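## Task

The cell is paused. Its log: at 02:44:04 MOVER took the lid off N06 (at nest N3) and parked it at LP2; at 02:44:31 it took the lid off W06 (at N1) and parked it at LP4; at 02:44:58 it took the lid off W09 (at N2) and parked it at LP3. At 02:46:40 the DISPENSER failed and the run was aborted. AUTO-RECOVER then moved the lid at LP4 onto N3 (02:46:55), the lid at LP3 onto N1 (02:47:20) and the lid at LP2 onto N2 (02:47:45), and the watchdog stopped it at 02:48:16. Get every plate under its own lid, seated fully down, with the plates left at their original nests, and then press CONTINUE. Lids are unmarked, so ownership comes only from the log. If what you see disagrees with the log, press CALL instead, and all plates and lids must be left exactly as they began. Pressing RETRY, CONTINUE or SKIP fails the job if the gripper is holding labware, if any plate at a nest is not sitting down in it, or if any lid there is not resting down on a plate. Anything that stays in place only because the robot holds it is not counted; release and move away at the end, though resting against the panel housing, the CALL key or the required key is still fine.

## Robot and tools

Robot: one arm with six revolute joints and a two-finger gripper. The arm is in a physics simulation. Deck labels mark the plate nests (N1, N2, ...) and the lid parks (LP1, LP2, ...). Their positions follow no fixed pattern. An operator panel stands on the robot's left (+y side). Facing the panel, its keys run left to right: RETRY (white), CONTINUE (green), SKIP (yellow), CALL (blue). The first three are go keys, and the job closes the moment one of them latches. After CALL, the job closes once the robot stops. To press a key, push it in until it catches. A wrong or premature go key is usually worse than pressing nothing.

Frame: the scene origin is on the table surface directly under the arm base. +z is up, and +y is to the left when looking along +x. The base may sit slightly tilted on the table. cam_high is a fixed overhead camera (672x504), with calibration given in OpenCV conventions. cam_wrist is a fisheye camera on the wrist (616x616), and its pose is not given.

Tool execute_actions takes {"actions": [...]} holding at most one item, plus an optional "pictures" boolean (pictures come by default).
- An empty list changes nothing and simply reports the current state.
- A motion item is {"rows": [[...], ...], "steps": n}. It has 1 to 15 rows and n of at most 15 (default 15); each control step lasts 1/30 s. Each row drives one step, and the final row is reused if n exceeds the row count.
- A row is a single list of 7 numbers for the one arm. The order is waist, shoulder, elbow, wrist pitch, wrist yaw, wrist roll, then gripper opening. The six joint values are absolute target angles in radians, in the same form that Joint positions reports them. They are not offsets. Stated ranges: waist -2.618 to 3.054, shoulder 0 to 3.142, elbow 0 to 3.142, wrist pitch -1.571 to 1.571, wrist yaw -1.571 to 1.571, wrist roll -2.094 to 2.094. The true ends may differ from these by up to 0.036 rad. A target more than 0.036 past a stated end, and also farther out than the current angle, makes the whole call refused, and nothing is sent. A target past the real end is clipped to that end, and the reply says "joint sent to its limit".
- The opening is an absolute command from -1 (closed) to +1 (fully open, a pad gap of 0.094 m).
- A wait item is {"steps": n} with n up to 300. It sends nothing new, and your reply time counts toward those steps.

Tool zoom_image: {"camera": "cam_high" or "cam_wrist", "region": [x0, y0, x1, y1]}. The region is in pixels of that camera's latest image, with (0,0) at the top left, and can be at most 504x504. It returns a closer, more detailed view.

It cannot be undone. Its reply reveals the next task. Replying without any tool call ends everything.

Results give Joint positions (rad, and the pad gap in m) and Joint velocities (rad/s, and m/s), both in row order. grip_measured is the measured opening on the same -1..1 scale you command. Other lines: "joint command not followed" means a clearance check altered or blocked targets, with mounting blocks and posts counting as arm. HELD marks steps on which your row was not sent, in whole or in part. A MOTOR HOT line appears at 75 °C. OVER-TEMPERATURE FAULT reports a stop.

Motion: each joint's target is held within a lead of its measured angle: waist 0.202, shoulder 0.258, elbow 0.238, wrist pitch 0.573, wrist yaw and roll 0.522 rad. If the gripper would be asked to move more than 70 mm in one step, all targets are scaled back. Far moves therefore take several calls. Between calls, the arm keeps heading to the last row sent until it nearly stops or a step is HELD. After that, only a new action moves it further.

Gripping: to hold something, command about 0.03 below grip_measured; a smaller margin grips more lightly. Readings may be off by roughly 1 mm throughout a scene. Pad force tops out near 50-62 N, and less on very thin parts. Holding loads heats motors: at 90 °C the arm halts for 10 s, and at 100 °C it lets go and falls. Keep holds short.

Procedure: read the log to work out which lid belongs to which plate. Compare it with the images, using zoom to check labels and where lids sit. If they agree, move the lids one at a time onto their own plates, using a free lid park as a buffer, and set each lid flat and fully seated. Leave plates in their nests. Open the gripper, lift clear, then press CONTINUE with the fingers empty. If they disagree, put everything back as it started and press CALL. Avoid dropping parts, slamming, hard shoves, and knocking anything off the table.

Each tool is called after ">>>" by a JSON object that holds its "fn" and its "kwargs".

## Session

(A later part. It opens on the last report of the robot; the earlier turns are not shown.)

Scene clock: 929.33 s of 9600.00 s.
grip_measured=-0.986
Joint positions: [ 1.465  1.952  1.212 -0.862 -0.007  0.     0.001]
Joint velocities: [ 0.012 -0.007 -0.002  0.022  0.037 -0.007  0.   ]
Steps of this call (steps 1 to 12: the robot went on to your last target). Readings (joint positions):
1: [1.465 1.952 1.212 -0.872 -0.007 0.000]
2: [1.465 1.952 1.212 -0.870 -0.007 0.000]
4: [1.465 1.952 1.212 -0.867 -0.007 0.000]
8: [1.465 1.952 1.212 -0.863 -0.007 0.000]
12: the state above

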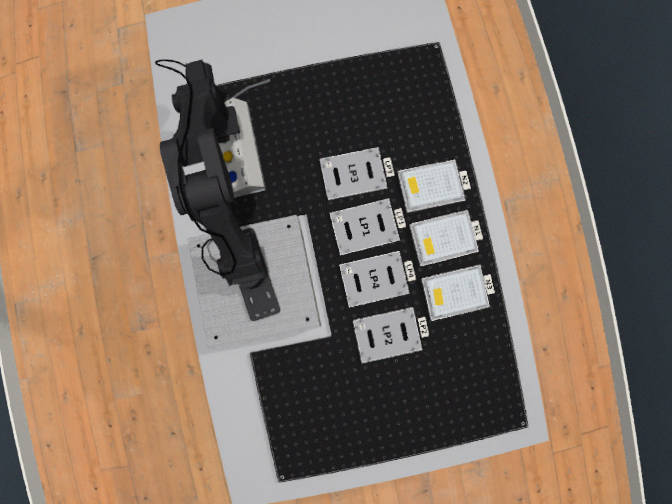

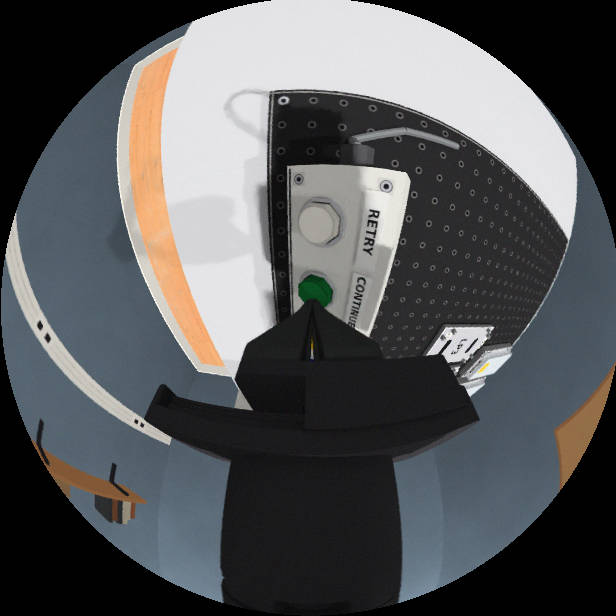

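>>> {"fn": "execute_actions", "kwargs": {"actions": [{"rows": [[1.465,1.958,1.205,-0.838,-0.006,0.006,-1.0],[1.465,1.960,1.203,-0.835,-0.006,0.006,-1.0],[1.465,1.962,1.200,-0.831,-0.006,0.006,-1.0],[1.465,1.964,1.197,-0.826,-0.006,0.006,-1.0],[1.465,1.967,1.194,-0.820,-0.006,0.006,-1.0],[1.465,1.969,1.190,-0.814,-0.006,0.006,-1.0],[1.465,1.972,1.187,-0.808,-0.006,0.006,-1.0],[1.465,1.974,1.184,-0.802,-0.006,0.006,-1.0],[1.465,1.976,1.181,-0.797,-0.006,0.006,-1.0],[1.465,1.978,1.178,-0.793,-0.006,0.006,-1.0],[1.465,1.979,1.177,-0.790,-0.006,0.006,-1.0],[1.465,1.980,1.176,-0.788,-0.006,0.006,-1.0],[1.465,1.980,1.176,-0.788,-0.006,0.006,-1.0],[1.465,1.980,1.176,-0.788,-0.006,0.006,-1.0],[1.465,1.980,1.176,-0.788,-0.006,0.006,-1.0]], "steps": 15}], "pictures": false}}

>>> {"fn": "execute_actions", "kwargs": {"actions": [{"steps": 15}]}}

Scene clock: 936.10 s of 9600.00 s.
grip_measured=-0.987
Joint positions: [ 1.465  1.952  1.195 -0.825 -0.02   0.     0.001]
Joint velocities: [-0.002 -0.012 -0.002 -0.066  0.037 -0.066  0.   ]
Steps of this call (steps 1 to 30: the robot went on to your last target; steps 31 to 90: nothing new was sent; then 3.27 s passed at rest; steps 91 to 105: all 15 steps of this action). Readings (joint positions):
91: [1.465 1.952 1.212 -0.861 -0.007 0.000]
92: [1.465 1.952 1.212 -0.861 -0.007 0.000]
94: [1.465 1.952 1.212 -0.858 -0.007 0.000]
98: [1.465 1.952 1.203 -0.841 -0.009 0.000]
105: the state above

Scene clock: 936.60 s of 9600.00 s.
grip_measured=-0.987
Joint positions: [ 1.465  1.952  1.194 -0.822 -0.024  0.     0.001]
Joint velocities: [ 0.027  0.002 -0.017  0.037  0.007 -0.007 -0.001]
Steps of this call (steps 1 to 15: the robot went on to your last target). Readings (joint positions):
1: [1.465 1.952 1.195 -0.825 -0.021 0.000]
2: [1.465 1.952 1.194 -0.824 -0.021 0.000]
4: [1.465 1.952 1.194 -0.824 -0.022 0.000]
8: [1.465 1.952 1.194 -0.823 -0.023 0.000]
15: the state above
The arm was judged still, so your last target was given up. Only a new action makes it travel on or press farther. Fingers that are still opening or closing keep moving.

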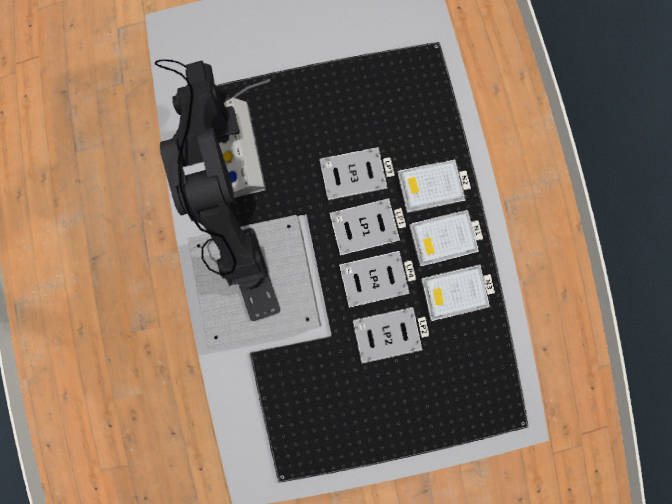

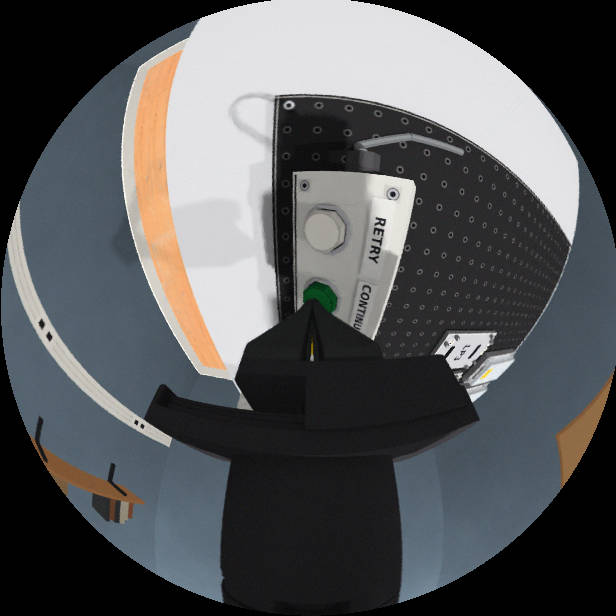

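>>> {"fn": "zoom_image", "kwargs": {"camera": "cam_wrist", "region": [240, 170, 440, 370]}}

Region (240, 170, 440, 370) of cam_wrist's 616x616 image, scaled by 2.520, with more detail than that image has.

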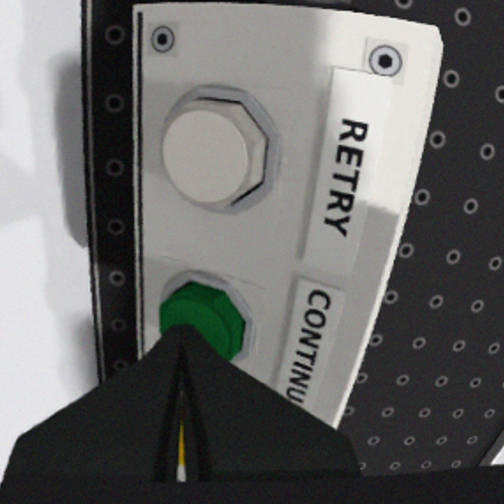

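>>> {"fn": "execute_actions", "kwargs": {"actions": [{"rows": [[1.462,1.975,1.188,-0.80,-0.004,0.006,-1.0],[1.459,1.978,1.185,-0.80,0.000,0.006,-1.0],[1.456,1.981,1.182,-0.80,0.004,0.006,-1.0],[1.453,1.984,1.179,-0.80,0.008,0.006,-1.0],[1.450,1.987,1.176,-0.80,0.012,0.006,-1.0],[1.447,1.990,1.173,-0.80,0.016,0.006,-1.0],[1.444,1.993,1.170,-0.80,0.020,0.006,-1.0],[1.441,1.996,1.167,-0.80,0.024,0.006,-1.0],[1.438,1.999,1.164,-0.80,0.028,0.006,-1.0],[1.436,2.001,1.162,-0.80,0.030,0.006,-1.0],[1.435,2.002,1.160,-0.80,0.030,0.006,-1.0],[1.435,2.002,1.160,-0.80,0.030,0.006,-1.0],[1.435,2.002,1.160,-0.80,0.030,0.006,-1.0],[1.435,2.002,1.160,-0.80,0.030,0.006,-1.0],[1.435,2.002,1.160,-0.80,0.030,0.006,-1.0]], "steps": 15}]}}

Scene clock: 942.23 s of 9600.00 s.
grip_measured=-0.987
Joint positions: [ 1.459  1.961  1.193 -0.819 -0.024  0.     0.001]
Joint velocities: [-0.007  0.007  0.002 -0.022  0.11   0.037  0.001]
The task's run ended inside this call: 6 steps that you had sent did not run.
Steps of this call (steps 1 to 90: nothing new was sent; then 2.33 s passed at rest; steps 91 to 99: the first 9 steps of this action). Readings (joint positions):
91: [1.465 1.952 1.194 -0.822 -0.024 0.000]
92: [1.465 1.952 1.194 -0.822 -0.024 0.000]
94: [1.465 1.952 1.194 -0.822 -0.024 0.000]
98: [1.464 1.957 1.194 -0.821 -0.021 0.000]
99: [1.462 1.959 1.194 -0.820 -0.020 0.000]
The task's run has ended: the event that ends the task has happened. This ends this scene only. If you have not yet called finished_scene for this scene, call it to go on to the next scene.

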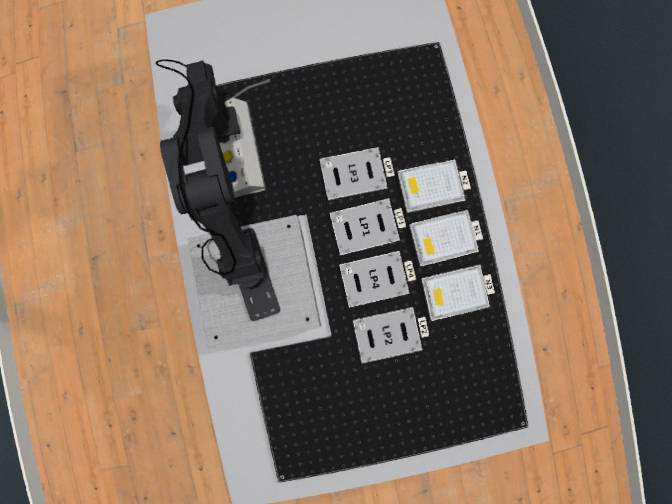

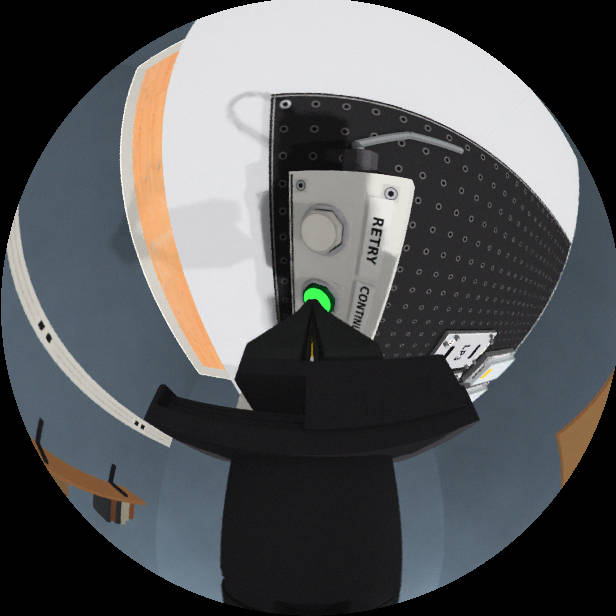

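>>> {"fn": "finished_scene", "kwargs": {"scene": 1}}

The scene is finished: the task was done.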